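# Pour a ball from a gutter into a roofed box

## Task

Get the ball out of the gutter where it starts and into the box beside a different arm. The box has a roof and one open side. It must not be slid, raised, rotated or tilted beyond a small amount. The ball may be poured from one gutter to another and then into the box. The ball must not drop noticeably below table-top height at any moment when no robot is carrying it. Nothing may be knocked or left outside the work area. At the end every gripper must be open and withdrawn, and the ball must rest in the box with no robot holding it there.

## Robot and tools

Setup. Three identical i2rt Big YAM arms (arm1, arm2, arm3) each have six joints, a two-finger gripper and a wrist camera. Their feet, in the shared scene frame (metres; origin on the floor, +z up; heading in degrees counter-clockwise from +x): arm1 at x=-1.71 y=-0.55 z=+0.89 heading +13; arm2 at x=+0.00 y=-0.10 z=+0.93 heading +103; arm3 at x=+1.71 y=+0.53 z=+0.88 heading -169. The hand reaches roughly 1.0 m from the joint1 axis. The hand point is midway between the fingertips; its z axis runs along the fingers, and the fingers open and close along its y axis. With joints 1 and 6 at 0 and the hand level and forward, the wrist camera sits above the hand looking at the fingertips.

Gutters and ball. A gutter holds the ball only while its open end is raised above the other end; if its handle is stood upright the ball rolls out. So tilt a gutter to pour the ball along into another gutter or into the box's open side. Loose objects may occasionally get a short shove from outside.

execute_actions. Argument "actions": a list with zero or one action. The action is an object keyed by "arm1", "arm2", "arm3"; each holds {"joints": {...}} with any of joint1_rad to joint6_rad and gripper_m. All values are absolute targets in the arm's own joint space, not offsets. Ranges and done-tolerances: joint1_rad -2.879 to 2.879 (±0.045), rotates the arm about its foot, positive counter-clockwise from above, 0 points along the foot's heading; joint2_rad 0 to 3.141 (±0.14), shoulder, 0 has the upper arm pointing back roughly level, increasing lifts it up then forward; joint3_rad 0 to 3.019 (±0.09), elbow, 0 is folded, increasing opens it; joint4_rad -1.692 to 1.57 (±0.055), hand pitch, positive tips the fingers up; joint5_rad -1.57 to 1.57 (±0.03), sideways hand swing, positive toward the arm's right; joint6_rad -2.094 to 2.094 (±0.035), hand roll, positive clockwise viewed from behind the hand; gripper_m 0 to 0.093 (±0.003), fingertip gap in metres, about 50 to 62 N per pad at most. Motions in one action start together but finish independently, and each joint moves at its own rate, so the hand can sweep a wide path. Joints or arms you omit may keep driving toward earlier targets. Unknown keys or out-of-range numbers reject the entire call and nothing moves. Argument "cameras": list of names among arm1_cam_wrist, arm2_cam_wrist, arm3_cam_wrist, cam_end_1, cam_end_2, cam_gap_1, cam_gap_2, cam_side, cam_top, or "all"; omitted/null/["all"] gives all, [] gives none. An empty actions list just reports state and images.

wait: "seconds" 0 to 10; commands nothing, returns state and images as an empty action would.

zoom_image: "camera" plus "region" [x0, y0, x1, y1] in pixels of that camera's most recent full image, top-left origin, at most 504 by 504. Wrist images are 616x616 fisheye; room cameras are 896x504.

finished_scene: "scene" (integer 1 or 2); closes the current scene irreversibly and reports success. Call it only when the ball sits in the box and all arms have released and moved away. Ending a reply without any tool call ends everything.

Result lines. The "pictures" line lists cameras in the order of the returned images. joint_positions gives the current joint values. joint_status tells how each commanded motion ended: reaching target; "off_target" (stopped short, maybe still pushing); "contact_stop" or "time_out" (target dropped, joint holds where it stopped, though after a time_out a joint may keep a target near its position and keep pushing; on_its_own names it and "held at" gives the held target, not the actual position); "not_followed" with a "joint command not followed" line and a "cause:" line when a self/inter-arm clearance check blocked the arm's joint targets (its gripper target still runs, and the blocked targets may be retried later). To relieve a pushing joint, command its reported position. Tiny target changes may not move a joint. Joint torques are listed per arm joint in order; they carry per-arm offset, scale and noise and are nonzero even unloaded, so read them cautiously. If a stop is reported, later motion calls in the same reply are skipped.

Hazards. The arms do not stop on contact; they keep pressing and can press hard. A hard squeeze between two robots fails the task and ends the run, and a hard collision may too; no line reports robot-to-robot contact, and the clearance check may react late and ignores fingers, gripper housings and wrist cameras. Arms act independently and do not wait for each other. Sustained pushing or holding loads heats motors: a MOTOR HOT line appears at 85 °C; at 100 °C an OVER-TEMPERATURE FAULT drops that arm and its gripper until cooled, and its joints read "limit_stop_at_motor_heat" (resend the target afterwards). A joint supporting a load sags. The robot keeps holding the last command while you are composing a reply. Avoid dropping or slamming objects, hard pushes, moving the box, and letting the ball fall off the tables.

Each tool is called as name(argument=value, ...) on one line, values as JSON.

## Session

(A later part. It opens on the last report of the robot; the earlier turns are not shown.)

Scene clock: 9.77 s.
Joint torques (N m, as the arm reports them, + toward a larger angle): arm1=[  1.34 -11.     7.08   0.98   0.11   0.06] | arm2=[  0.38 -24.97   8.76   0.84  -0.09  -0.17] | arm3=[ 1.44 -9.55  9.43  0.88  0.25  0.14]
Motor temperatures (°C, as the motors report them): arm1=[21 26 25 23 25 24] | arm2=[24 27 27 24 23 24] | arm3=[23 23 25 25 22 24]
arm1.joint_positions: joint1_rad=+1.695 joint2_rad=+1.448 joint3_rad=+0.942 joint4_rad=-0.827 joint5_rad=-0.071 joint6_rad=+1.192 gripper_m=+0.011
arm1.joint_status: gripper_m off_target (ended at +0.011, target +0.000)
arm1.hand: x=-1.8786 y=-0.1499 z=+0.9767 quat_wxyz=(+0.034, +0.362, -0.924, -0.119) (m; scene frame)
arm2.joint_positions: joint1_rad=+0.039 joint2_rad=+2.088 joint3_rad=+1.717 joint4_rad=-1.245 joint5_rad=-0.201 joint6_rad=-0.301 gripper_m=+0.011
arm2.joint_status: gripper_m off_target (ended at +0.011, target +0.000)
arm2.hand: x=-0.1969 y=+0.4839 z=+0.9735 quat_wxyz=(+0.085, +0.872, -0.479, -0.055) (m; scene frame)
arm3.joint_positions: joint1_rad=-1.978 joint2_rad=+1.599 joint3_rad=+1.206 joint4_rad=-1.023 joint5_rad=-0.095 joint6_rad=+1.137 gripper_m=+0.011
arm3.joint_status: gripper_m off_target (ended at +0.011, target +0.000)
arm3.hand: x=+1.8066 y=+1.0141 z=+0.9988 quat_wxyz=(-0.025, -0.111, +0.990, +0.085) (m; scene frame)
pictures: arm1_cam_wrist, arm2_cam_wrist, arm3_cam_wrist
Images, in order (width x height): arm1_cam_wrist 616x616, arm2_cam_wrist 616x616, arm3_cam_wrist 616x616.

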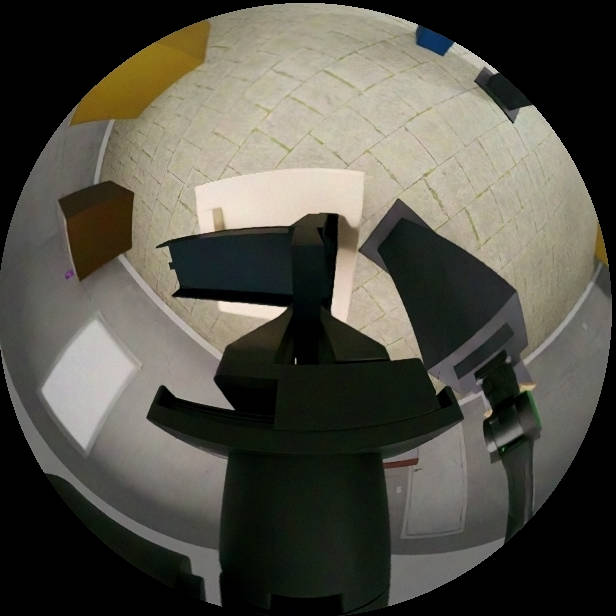

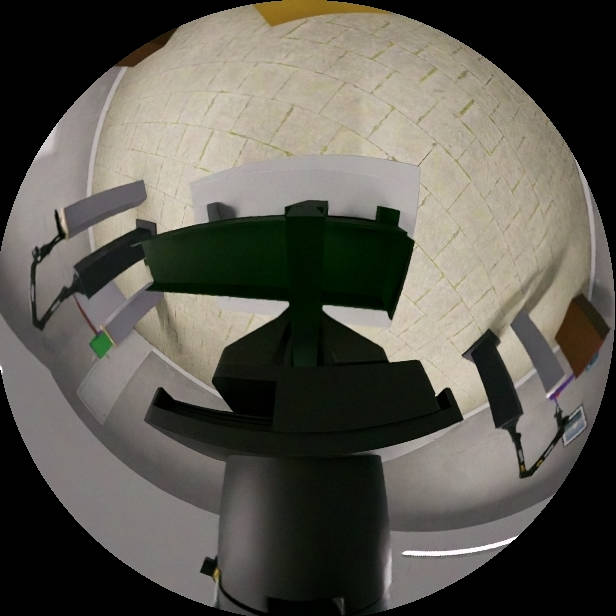

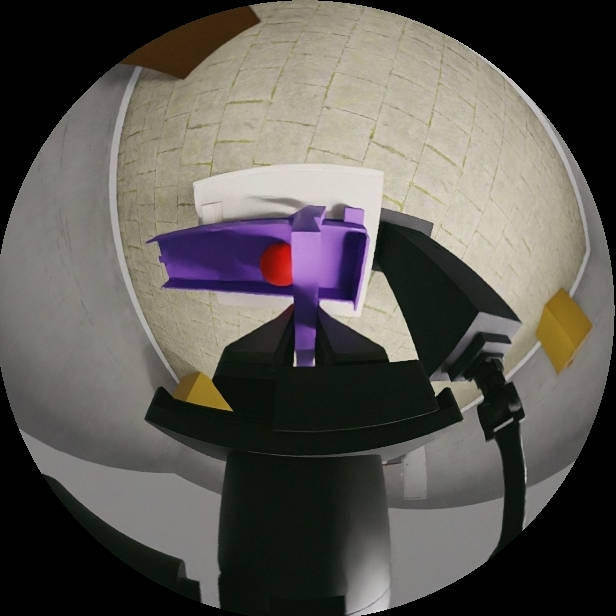

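execute_actions(actions=[{"arm3":{"joints":{"joint3_rad":1.55,"joint4_rad":-0.9}},"arm1":{"joints":{"joint3_rad":1.3,"joint4_rad":-1.1}},"arm2":{"joints":{"joint2_rad":1.85,"joint4_rad":-1.4}}}], cameras=["arm3_cam_wrist","cam_side"])

Scene clock: 11.13 s.
Joint torques (N m, as the arm reports them, + toward a larger angle): arm1=[  1.38 -13.61  12.58   0.57   0.09   0.07] | arm2=[ -0.28 -21.89  11.21  -0.56  -0.3   -0.18] | arm3=[  1.41 -12.12  11.96   2.21   0.08   0.11]
Motor temperatures (°C, as the motors report them): arm1=[21 26 26 23 25 24] | arm2=[24 27 27 24 23 24] | arm3=[23 23 26 26 22 24]
arm1.joint_positions: joint1_rad=+1.695 joint2_rad=+1.460 joint3_rad=+1.259 joint4_rad=-1.092 joint5_rad=-0.071 joint6_rad=+1.192 gripper_m=+0.011
arm1.joint_status: all done
arm1.hand: x=-1.8974 y=-0.0995 z=+1.0875 quat_wxyz=(+0.034, +0.361, -0.922, -0.138) (m; scene frame)
arm2.joint_positions: joint1_rad=+0.039 joint2_rad=+1.852 joint3_rad=+1.698 joint4_rad=-1.384 joint5_rad=-0.197 joint6_rad=-0.301 gripper_m=+0.011
arm2.joint_status: all done
arm2.hand: x=-0.1870 y=+0.4495 z=+1.1023 quat_wxyz=(+0.056, +0.874, -0.475, -0.080) (m; scene frame)
arm3.joint_positions: joint1_rad=-1.978 joint2_rad=+1.612 joint3_rad=+1.502 joint4_rad=-0.909 joint5_rad=-0.090 joint6_rad=+1.137 gripper_m=+0.011
arm3.joint_status: all done
arm3.hand: x=+1.8352 y=+1.1346 z=+1.1340 quat_wxyz=(+0.041, -0.115, +0.956, +0.269) (m; scene frame)
pictures: arm3_cam_wrist, cam_side
Images, in order (width x height): arm3_cam_wrist 616x616, cam_side 896x504.

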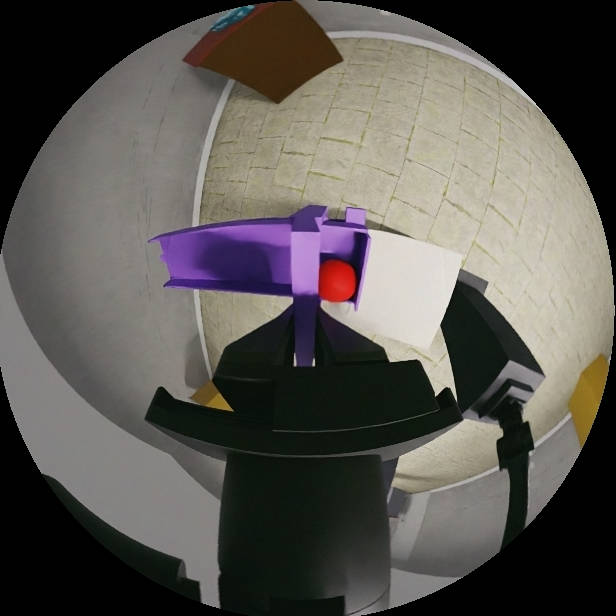

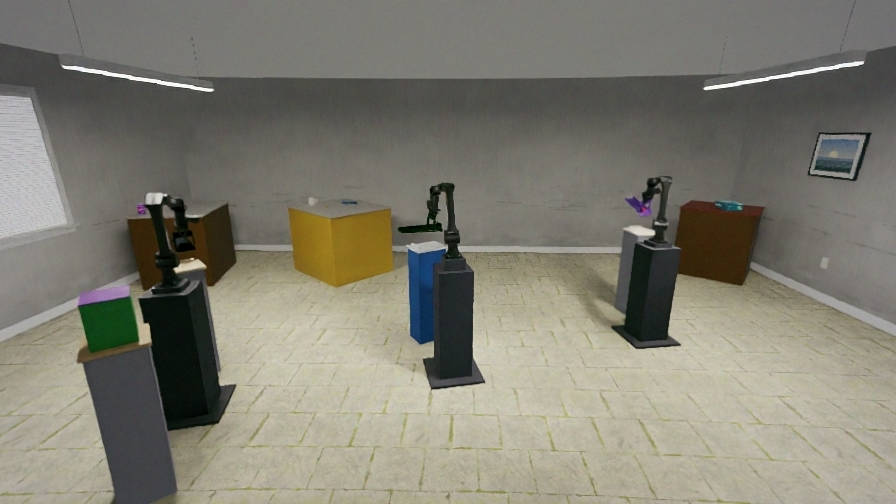

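execute_actions(actions=[{"arm3":{"joints":{"joint1_rad":-1.5,"joint4_rad":-0.75,"joint5_rad":0,"joint6_rad":1.585}},"arm1":{"joints":{"joint1_rad":0.9,"joint5_rad":0,"joint6_rad":1.585}},"arm2":{"joints":{"joint1_rad":-0.8,"joint5_rad":0,"joint6_rad":1.585}}}], cameras=[])

execute_actions(actions=[{"arm3":{"joints":{"joint1_rad":0.17,"joint3_rad":1.75,"joint2_rad":1.75}},"arm1":{"joints":{"joint1_rad":0.02,"joint2_rad":2.1,"joint3_rad":1.72,"joint4_rad":-0.56}},"arm2":{"joints":{"joint1_rad":-1.45,"joint2_rad":2.21,"joint3_rad":1.78,"joint4_rad":-0.49}}}], cameras=["arm3_cam_wrist"])

execute_actions(actions=[{"arm3":{"joints":{"joint3_rad":2.22,"joint2_rad":2.02,"joint4_rad":-1.25}}}], cameras=["arm3_cam_wrist","cam_side","cam_gap_2"])

zoom_image(camera="cam_side", region=[480, 160, 680, 290])

Scene clock: 13.97 s.
Joint torques (N m, as the arm reports them, + toward a larger angle): arm1=[  0.8  -13.43  12.51   0.48   0.03   0.09] | arm2=[  0.83 -21.05  10.98  -0.76   0.09   0.1 ] | arm3=[  0.8  -12.6   12.1    2.92   0.18   0.1 ]
Motor temperatures (°C, as the motors report them): arm1=[21 26 27 23 25 24] | arm2=[24 27 27 24 23 24] | arm3=[23 24 27 26 22 24]
arm1.joint_positions: joint1_rad=+0.898 joint2_rad=+1.460 joint3_rad=+1.259 joint4_rad=-1.092 joint5_rad=+0.002 joint6_rad=+1.575 gripper_m=+0.011
arm1.joint_status: all done
arm1.hand: x=-1.5062 y=-0.1110 z=+1.0871 quat_wxyz=(-0.031, -0.218, -0.966, -0.135) (m; scene frame)
arm2.joint_positions: joint1_rad=-0.811 joint2_rad=+1.859 joint3_rad=+1.698 joint4_rad=-1.384 joint5_rad=+0.002 joint6_rad=+1.571 gripper_m=+0.011
arm2.joint_status: all done
arm2.hand: x=+0.3158 y=+0.3854 z=+1.0973 quat_wxyz=(-0.006, -0.285, -0.958, -0.012) (m; scene frame)
arm3.joint_positions: joint1_rad=-1.499 joint2_rad=+1.617 joint3_rad=+1.502 joint4_rad=-0.772 joint5_rad=-0.001 joint6_rad=+1.572 gripper_m=+0.011
arm3.joint_status: all done
arm3.hand: x=+1.5520 y=+1.1527 z=+1.1527 quat_wxyz=(-0.050, -0.121, +0.935, +0.330) (m; scene frame)
pictures: none
No camera images: the call's "cameras" was empty. Leave "cameras" out to get every camera's image.

Scene clock: 15.87 s.
Joint torques (N m, as the arm reports them, + toward a larger angle): arm1=[  0.08 -23.55  12.06   2.1    0.09   0.03] | arm2=[ -1.   -28.87  12.67   2.61   0.2   -0.01] | arm3=[ -0.05 -16.71  13.05   2.43   0.25   0.08]
Motor temperatures (°C, as the motors report them): arm1=[21 27 27 23 25 24] | arm2=[24 28 28 24 23 24] | arm3=[23 24 28 26 22 24]
arm1.joint_positions: joint1_rad=+0.030 joint2_rad=+2.114 joint3_rad=+1.681 joint4_rad=-0.581 joint5_rad=+0.001 joint6_rad=+1.578 gripper_m=+0.011
arm1.joint_status: all done
arm1.hand: x=-0.9884 y=-0.3575 z=+0.9360 quat_wxyz=(-0.167, -0.587, -0.761, -0.219) (m; scene frame)
arm2.joint_positions: joint1_rad=-1.440 joint2_rad=+2.252 joint3_rad=+1.739 joint4_rad=-0.522 joint5_rad=-0.002 joint6_rad=+1.576 gripper_m=+0.011
arm2.joint_status: all done
arm2.hand: x=+0.7216 y=+0.1755 z=+0.9145 quat_wxyz=(-0.151, -0.549, -0.792, -0.220) (m; scene frame)
arm3.joint_positions: joint1_rad=+0.180 joint2_rad=+1.792 joint3_rad=+1.691 joint4_rad=-0.760 joint5_rad=-0.003 joint6_rad=+1.574 gripper_m=+0.011
arm3.joint_status: all done
arm3.hand: x=+1.0541 y=+0.2751 z=+1.1525 quat_wxyz=(-0.293, -0.771, +0.530, +0.196) (m; scene frame)
pictures: arm3_cam_wrist
Images, in order (width x height): arm3_cam_wrist 616x616.

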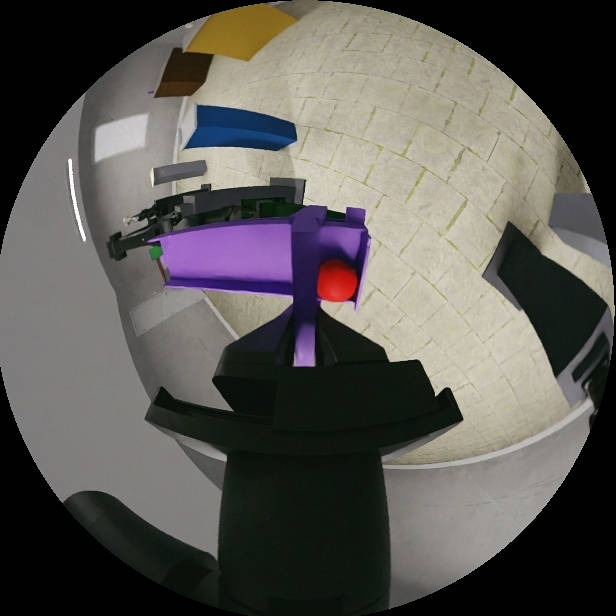

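Scene clock: 17.40 s.
Joint torques (N m, as the arm reports them, + toward a larger angle): arm1=[  0.04 -23.69  12.02   2.08   0.1    0.03] | arm2=[ -0.46 -29.53  12.57   2.55   0.15   0.02] | arm3=[ -0.14 -18.52  13.22   1.68   0.27   0.1 ]
Motor temperatures (°C, as the motors report them): arm1=[21 27 27 23 25 24] | arm2=[24 28 28 24 23 24] | arm3=[23 25 29 26 22 24]
arm1.joint_positions: joint1_rad=+0.030 joint2_rad=+2.114 joint3_rad=+1.681 joint4_rad=-0.581 joint5_rad=+0.001 joint6_rad=+1.578 gripper_m=+0.011
arm1.joint_status: not commanded
arm1.hand: x=-0.9884 y=-0.3575 z=+0.9360 quat_wxyz=(-0.167, -0.587, -0.761, -0.219) (m; scene frame)
arm2.joint_positions: joint1_rad=-1.440 joint2_rad=+2.252 joint3_rad=+1.739 joint4_rad=-0.522 joint5_rad=-0.002 joint6_rad=+1.576 gripper_m=+0.011
arm2.joint_status: not commanded
arm2.hand: x=+0.7216 y=+0.1755 z=+0.9145 quat_wxyz=(-0.151, -0.549, -0.792, -0.220) (m; scene frame)
arm3.joint_positions: joint1_rad=+0.180 joint2_rad=+2.050 joint3_rad=+2.154 joint4_rad=-1.252 joint5_rad=-0.003 joint6_rad=+1.574 gripper_m=+0.011
arm3.joint_status: all done
arm3.hand: x=+1.0299 y=+0.2657 z=+1.1437 quat_wxyz=(-0.180, -0.805, +0.553, +0.119) (m; scene frame)
pictures: arm3_cam_wrist, cam_gap_2, cam_side
Images, in order (width x height): arm3_cam_wrist 616x616, cam_gap_2 896x504, cam_side 896x504.

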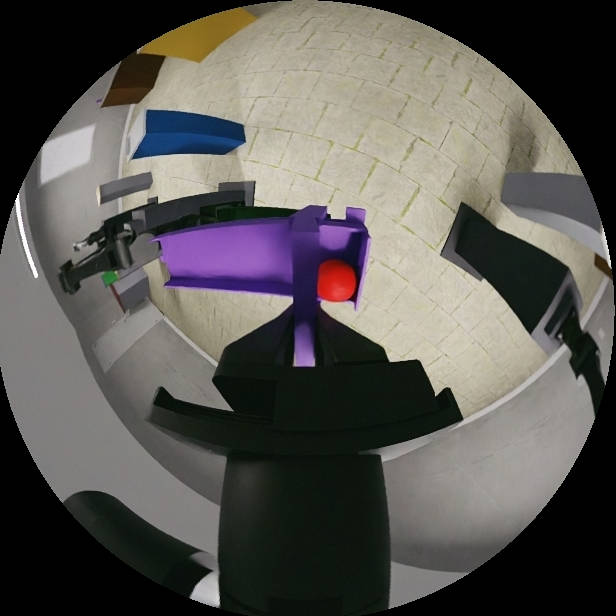

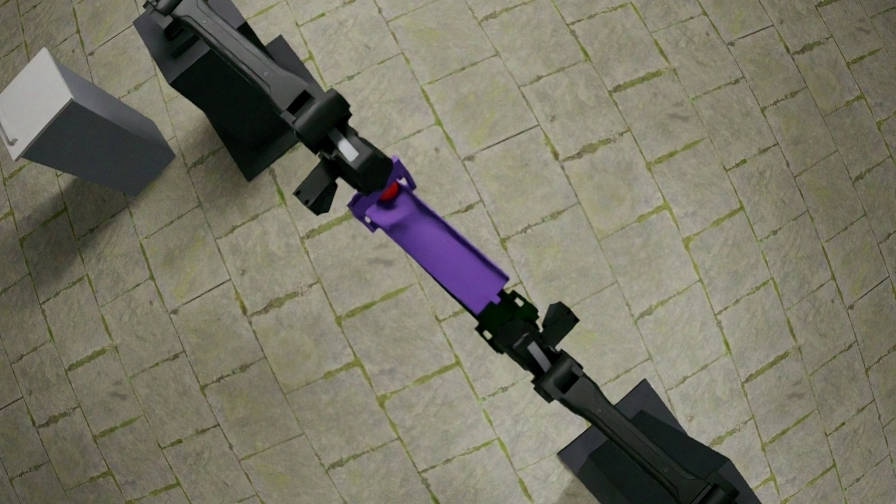

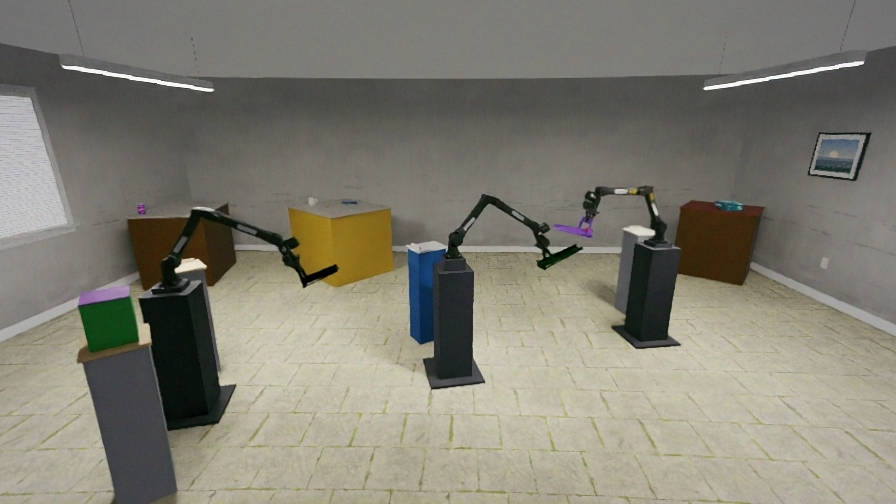

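Region (480, 160, 680, 290) of cam_side's 896x504 image, scaled by 2.520, with more detail than that image has; it fills the top 328 rows of this view, and the rest is white.

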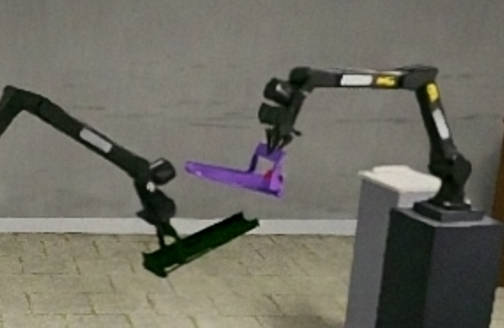

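execute_actions(actions=[{"arm3":{"joints":{"joint1_rad":0.148,"joint4_rad":-1.39}}}], cameras=["arm2_cam_wrist","cam_side","cam_gap_2"])

zoom_image(camera="cam_side", region=[480, 160, 680, 290])

Scene clock: 18.37 s.
Joint torques (N m, as the arm reports them, + toward a larger angle): arm1=[ -0.02 -23.78  11.97   2.07   0.09   0.03] | arm2=[ -0.91 -29.56  12.44   2.64   0.13  -0.02] | arm3=[  0.51 -18.24  13.07   1.35   0.26   0.11]
Motor temperatures (°C, as the motors report them): arm1=[21 28 28 23 25 24] | arm2=[24 29 28 24 23 24] | arm3=[23 25 29 26 22 24]
arm1.joint_positions: joint1_rad=+0.030 joint2_rad=+2.114 joint3_rad=+1.681 joint4_rad=-0.581 joint5_rad=+0.001 joint6_rad=+1.578 gripper_m=+0.011
arm1.joint_status: not commanded
arm1.hand: x=-0.9884 y=-0.3575 z=+0.9360 quat_wxyz=(-0.167, -0.587, -0.761, -0.219) (m; scene frame)
arm2.joint_positions: joint1_rad=-1.440 joint2_rad=+2.252 joint3_rad=+1.739 joint4_rad=-0.522 joint5_rad=-0.002 joint6_rad=+1.576 gripper_m=+0.011
arm2.joint_status: not commanded
arm2.hand: x=+0.7216 y=+0.1755 z=+0.9145 quat_wxyz=(-0.151, -0.549, -0.792, -0.220) (m; scene frame)
arm3.joint_positions: joint1_rad=+0.155 joint2_rad=+2.050 joint3_rad=+2.154 joint4_rad=-1.389 joint5_rad=-0.003 joint6_rad=+1.574 gripper_m=+0.011
arm3.joint_status: all done
arm3.hand: x=+1.0529 y=+0.2937 z=+1.1316 quat_wxyz=(-0.123, -0.808, +0.571, +0.083) (m; scene frame)
pictures: arm2_cam_wrist, cam_gap_2, cam_side
Images, in order (width x height): arm2_cam_wrist 616x616, cam_gap_2 896x504, cam_side 896x504.

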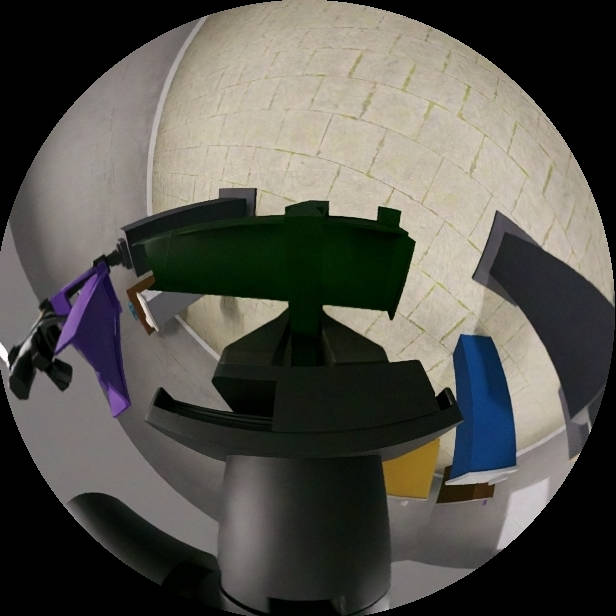

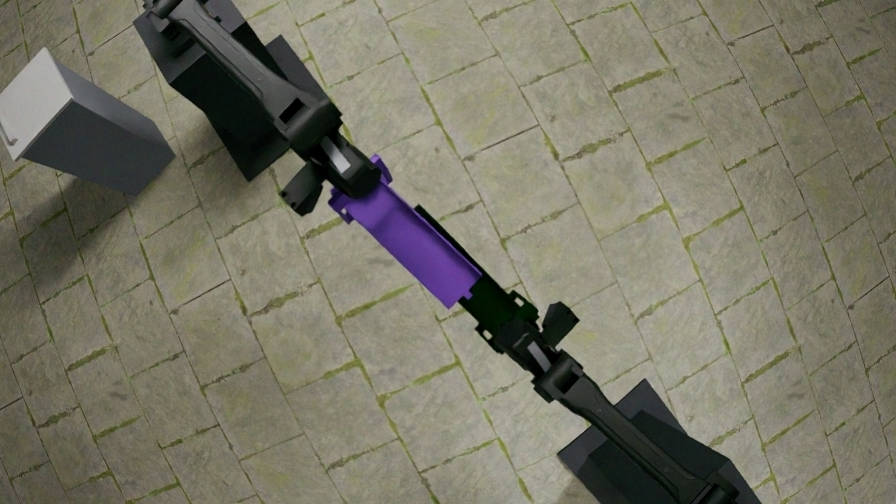

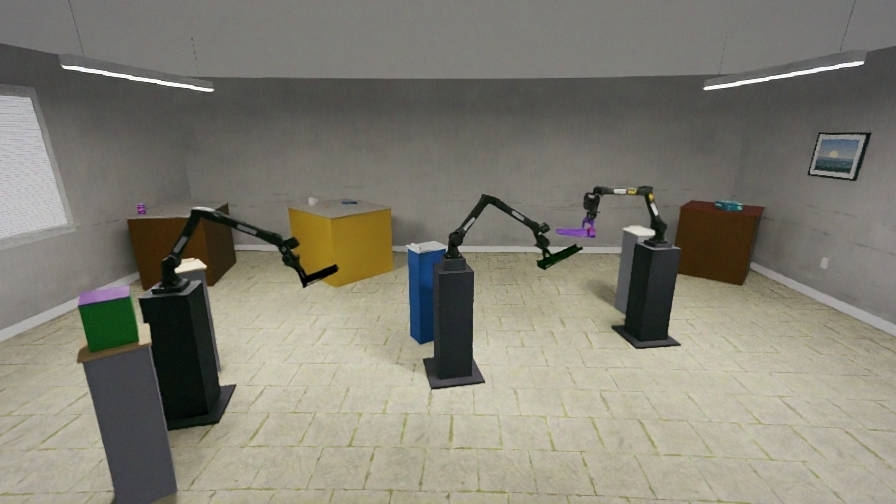

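Region (480, 160, 680, 290) of cam_side's 896x504 image, scaled by 2.520, with more detail than that image has; it fills the top 328 rows of this view, and the rest is white.

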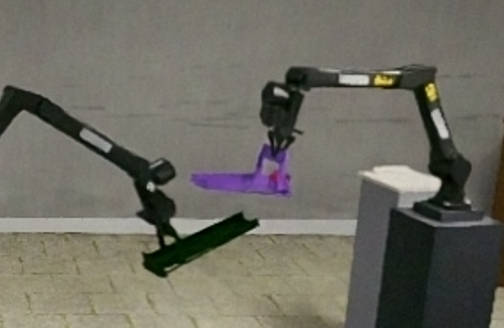

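execute_actions(actions=[{"arm2":{"joints":{"joint1_rad":-1.418,"joint2_rad":2.13,"joint4_rad":-0.71}}}], cameras=["cam_side","cam_gap_2"])

zoom_image(camera="cam_side", region=[480, 160, 680, 290])

Scene clock: 19.60 s.
Joint torques (N m, as the arm reports them, + toward a larger angle): arm1=[  0.14 -23.75  12.     2.07   0.1    0.03] | arm2=[  0.59 -28.49  12.91   0.49   0.17   0.03] | arm3=[  0.13 -18.16  13.09   1.34   0.26   0.1 ]
Motor temperatures (°C, as the motors report them): arm1=[21 28 28 23 25 24] | arm2=[24 29 29 24 23 24] | arm3=[23 25 30 26 22 24]
arm1.joint_positions: joint1_rad=+0.030 joint2_rad=+2.114 joint3_rad=+1.681 joint4_rad=-0.581 joint5_rad=+0.001 joint6_rad=+1.578 gripper_m=+0.011
arm1.joint_status: not commanded
arm1.hand: x=-0.9884 y=-0.3575 z=+0.9360 quat_wxyz=(-0.167, -0.587, -0.761, -0.219) (m; scene frame)
arm2.joint_positions: joint1_rad=-1.430 joint2_rad=+2.163 joint3_rad=+1.739 joint4_rad=-0.700 joint5_rad=-0.002 joint6_rad=+1.576 gripper_m=+0.011
arm2.joint_status: all done
arm2.hand: x=+0.6928 y=+0.1732 z=+0.9592 quat_wxyz=(-0.125, -0.551, -0.804, -0.185) (m; scene frame)
arm3.joint_positions: joint1_rad=+0.155 joint2_rad=+2.050 joint3_rad=+2.154 joint4_rad=-1.389 joint5_rad=-0.003 joint6_rad=+1.574 gripper_m=+0.011
arm3.joint_status: not commanded
arm3.hand: x=+1.0529 y=+0.2937 z=+1.1316 quat_wxyz=(-0.123, -0.808, +0.571, +0.083) (m; scene frame)
pictures: cam_gap_2, cam_side
Images, in order (width x height): cam_gap_2 896x504, cam_side 896x504.

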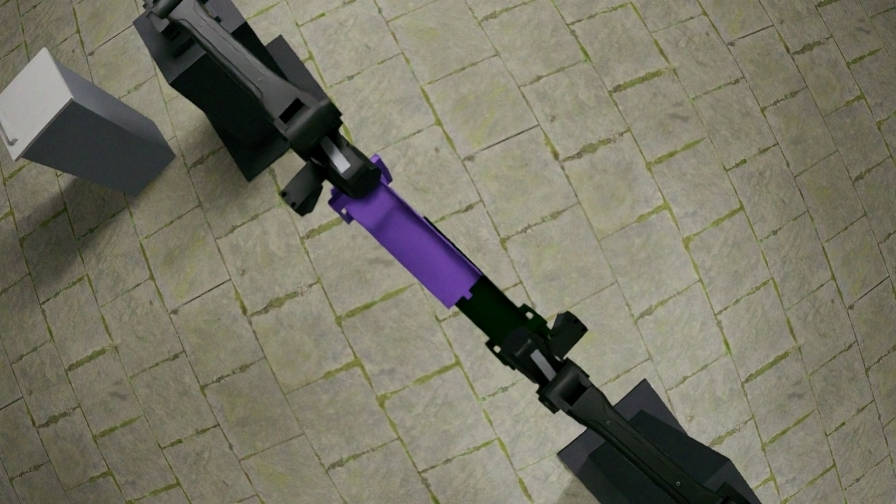

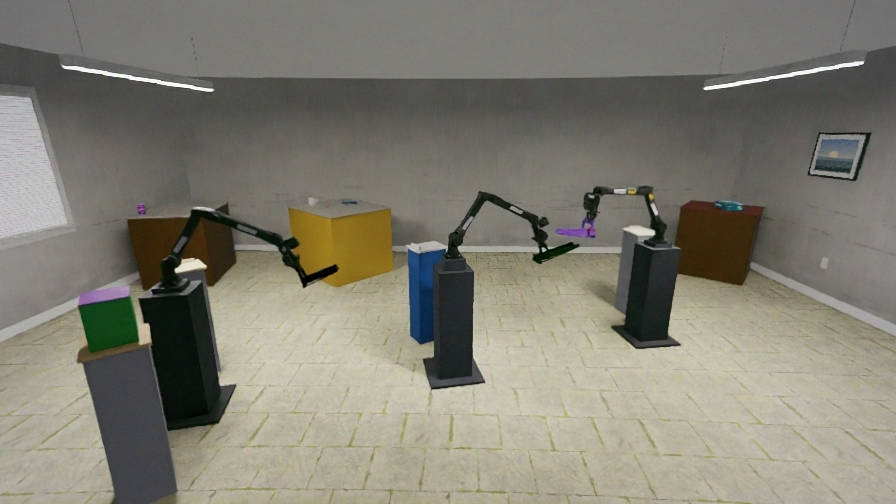

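Region (480, 160, 680, 290) of cam_side's 896x504 image, scaled by 2.520, with more detail than that image has; it fills the top 328 rows of this view, and the rest is white.

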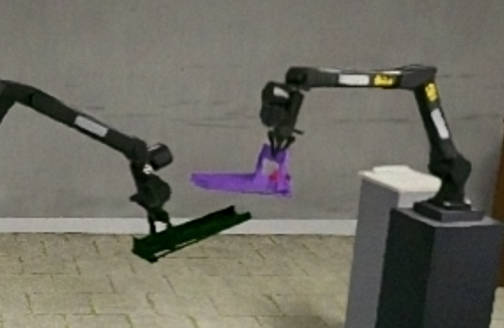

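execute_actions(actions=[{"arm3":{"joints":{"joint4_rad":-1.58}}}], cameras=["cam_side","cam_gap_2"])

wait(seconds=2)

Scene clock: 20.57 s.
Joint torques (N m, as the arm reports them, + toward a larger angle): arm1=[  0.33 -23.91  11.99   2.07   0.1    0.04] | arm2=[  1.3  -26.96  12.67   0.59   0.19  -0.01] | arm3=[  0.18 -17.86  12.83   0.88   0.26   0.13]
Motor temperatures (°C, as the motors report them): arm1=[21 28 28 23 25 24] | arm2=[24 29 29 24 23 24] | arm3=[23 25 30 26 22 24]
arm1.joint_positions: joint1_rad=+0.030 joint2_rad=+2.114 joint3_rad=+1.681 joint4_rad=-0.581 joint5_rad=+0.001 joint6_rad=+1.578 gripper_m=+0.011
arm1.joint_status: not commanded
arm1.hand: x=-0.9884 y=-0.3575 z=+0.9360 quat_wxyz=(-0.167, -0.587, -0.761, -0.219) (m; scene frame)
arm2.joint_positions: joint1_rad=-1.430 joint2_rad=+2.163 joint3_rad=+1.739 joint4_rad=-0.700 joint5_rad=-0.002 joint6_rad=+1.576 gripper_m=+0.011
arm2.joint_status: not commanded
arm2.hand: x=+0.6928 y=+0.1732 z=+0.9592 quat_wxyz=(-0.125, -0.551, -0.804, -0.185) (m; scene frame)
arm3.joint_positions: joint1_rad=+0.155 joint2_rad=+2.050 joint3_rad=+2.154 joint4_rad=-1.575 joint5_rad=-0.003 joint6_rad=+1.574 gripper_m=+0.011
arm3.joint_status: all done
arm3.hand: x=+1.0953 y=+0.3089 z=+1.1223 quat_wxyz=(-0.047, -0.816, +0.576, +0.029) (m; scene frame)
pictures: cam_gap_2, cam_side
Images, in order (width x height): cam_gap_2 896x504, cam_side 896x504.

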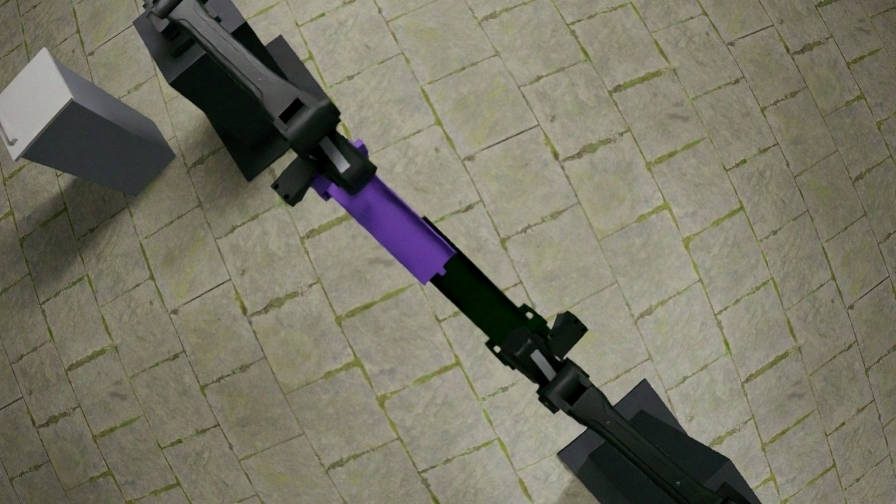

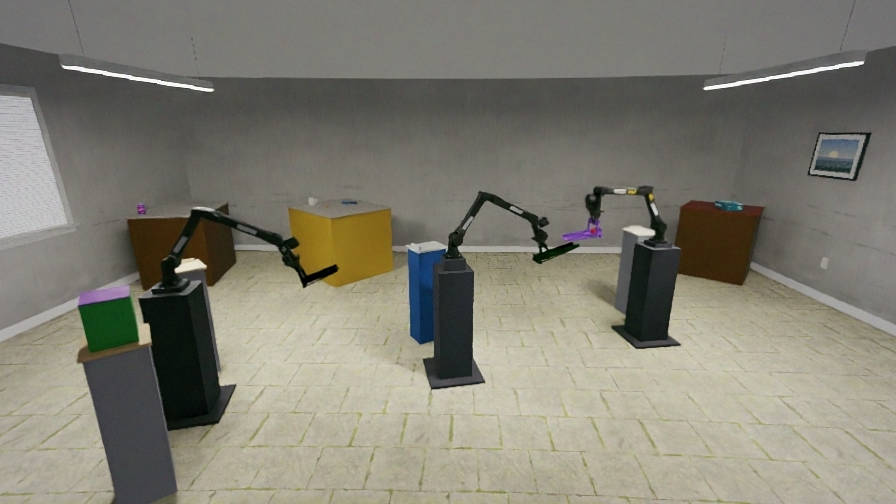

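Scene clock: 22.57 s.
Joint torques (N m, as the arm reports them, + toward a larger angle): arm1=[  0.21 -23.75  11.99   2.08   0.1    0.03] | arm2=[  0.82 -27.34  12.72   0.85   0.16  -0.01] | arm3=[  0.16 -17.8   12.81   0.97   0.26   0.12]
Motor temperatures (°C, as the motors report them): arm1=[21 29 28 23 25 24] | arm2=[24 30 29 24 23 24] | arm3=[23 26 31 26 22 24]
arm1.joint_positions: joint1_rad=+0.030 joint2_rad=+2.114 joint3_rad=+1.681 joint4_rad=-0.581 joint5_rad=+0.001 joint6_rad=+1.578 gripper_m=+0.011
arm1.joint_status: not commanded
arm1.hand: x=-0.9884 y=-0.3575 z=+0.9360 quat_wxyz=(-0.167, -0.587, -0.761, -0.219) (m; scene frame)
arm2.joint_positions: joint1_rad=-1.430 joint2_rad=+2.163 joint3_rad=+1.739 joint4_rad=-0.705 joint5_rad=-0.001 joint6_rad=+1.578 gripper_m=+0.011
arm2.joint_status: not commanded
arm2.hand: x=+0.6918 y=+0.1727 z=+0.9586 quat_wxyz=(-0.124, -0.552, -0.804, -0.183) (m; scene frame)
arm3.joint_positions: joint1_rad=+0.155 joint2_rad=+2.050 joint3_rad=+2.154 joint4_rad=-1.577 joint5_rad=-0.003 joint6_rad=+1.574 gripper_m=+0.011
arm3.joint_status: all done
arm3.hand: x=+1.0957 y=+0.3090 z=+1.1223 quat_wxyz=(-0.046, -0.816, +0.576, +0.029) (m; scene frame)
wait: 2.00 s; at rest by 0.27 s
pictures: arm1_cam_wrist, arm2_cam_wrist, arm3_cam_wrist, cam_end_1, cam_end_2, cam_gap_1, cam_gap_2, cam_side, cam_top
Images, in order (width x height): arm1_cam_wrist 616x616, arm2_cam_wrist 616x616, arm3_cam_wrist 616x616, cam_end_1 896x504, cam_end_2 896x504, cam_gap_1 896x504, cam_gap_2 896x504, cam_side 896x504, cam_top 896x504.

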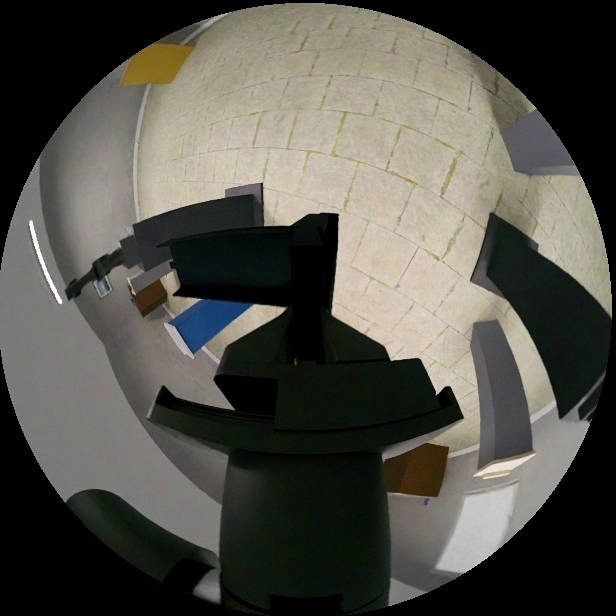

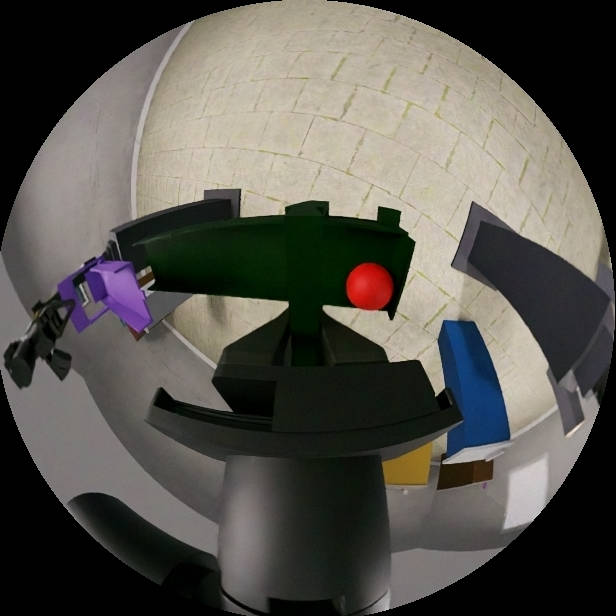

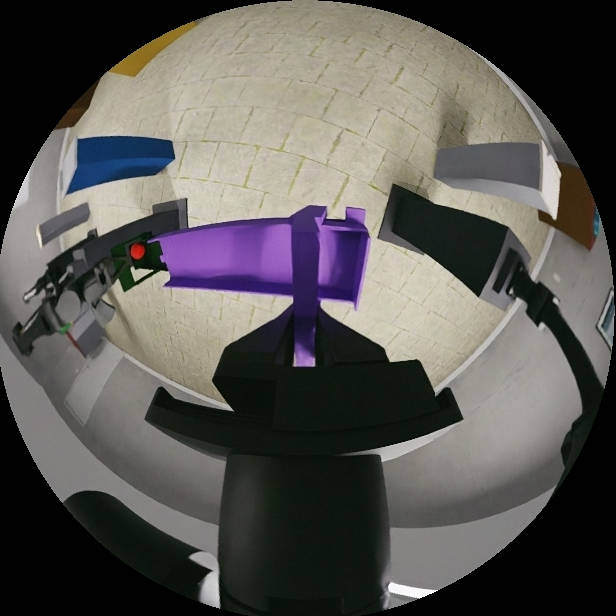

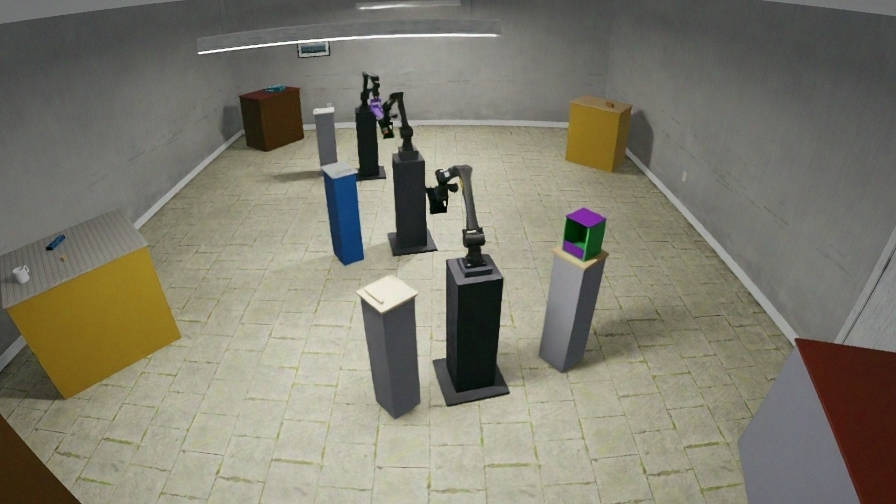

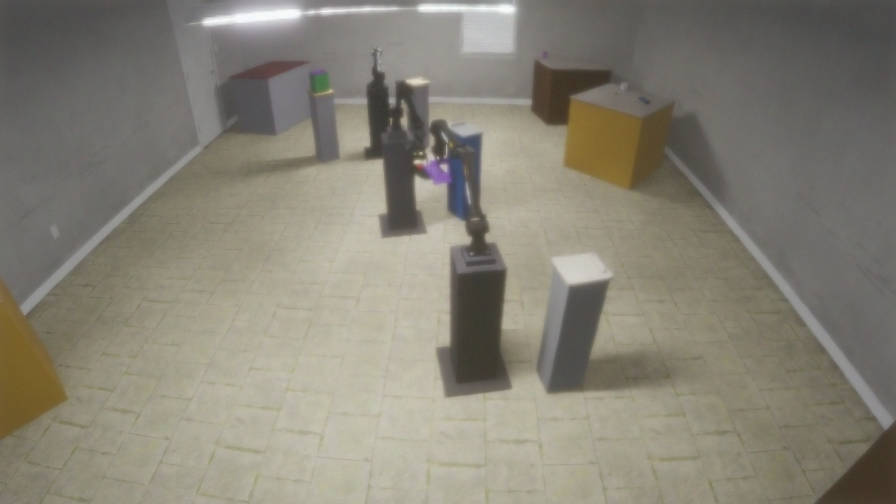

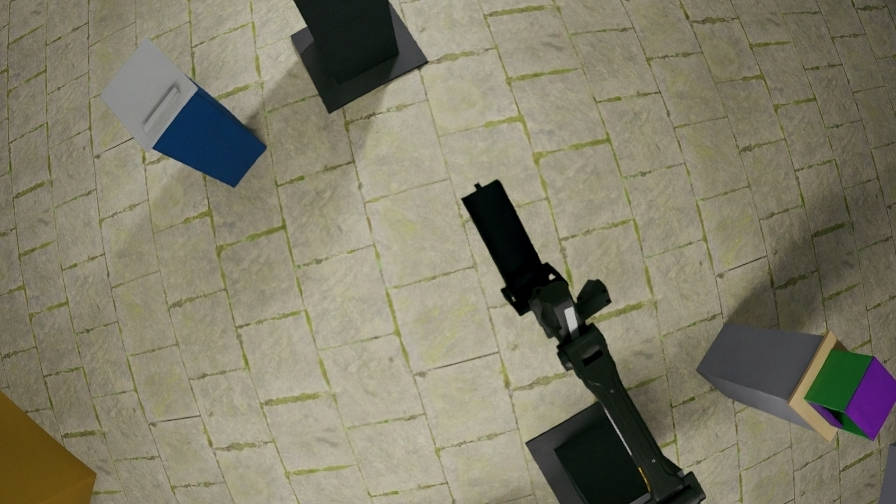

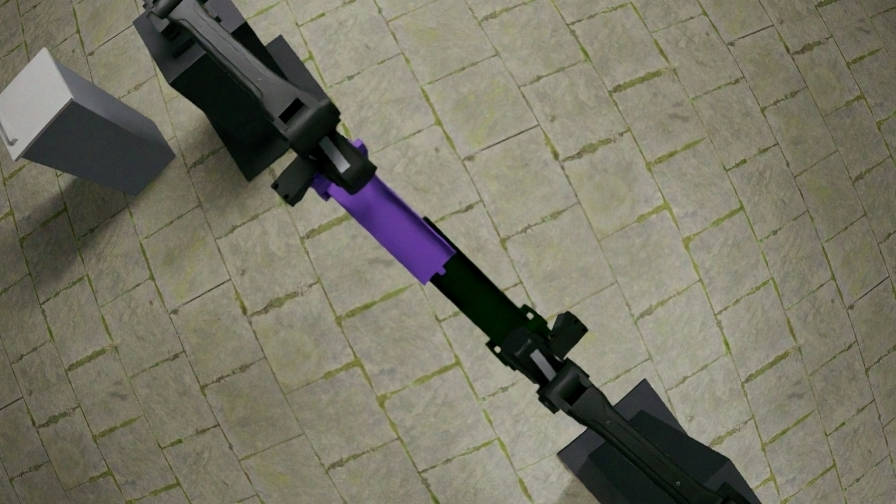

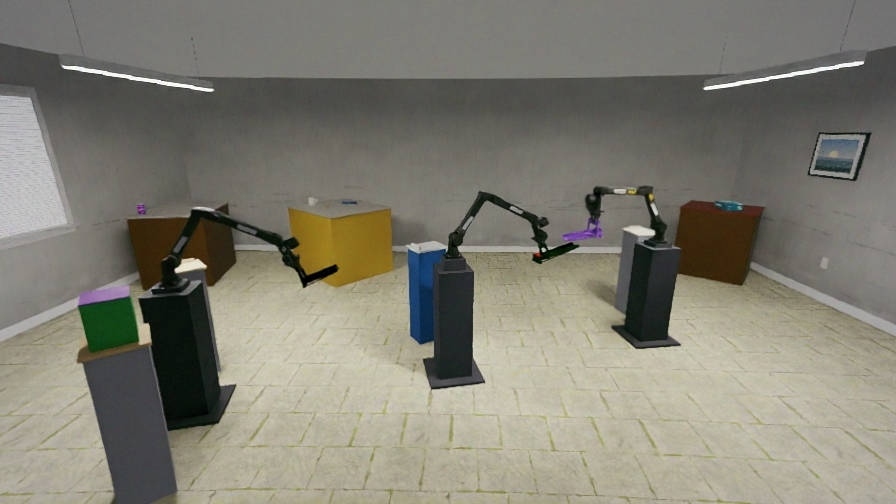

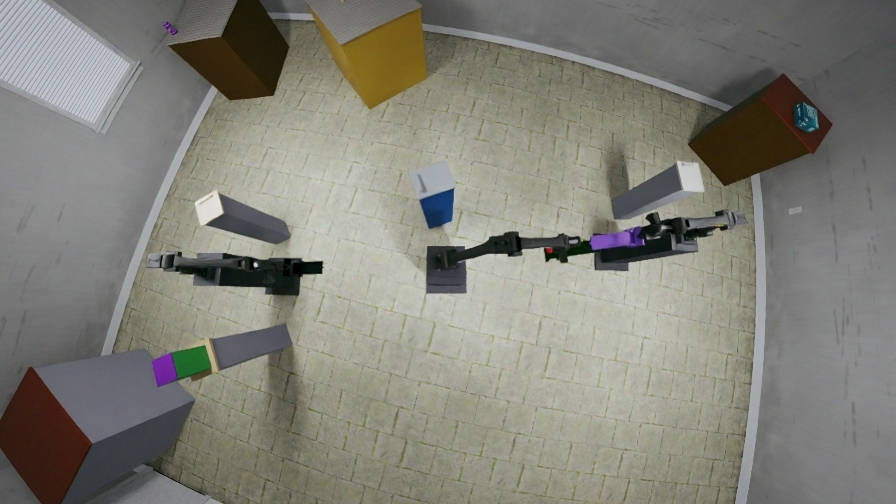

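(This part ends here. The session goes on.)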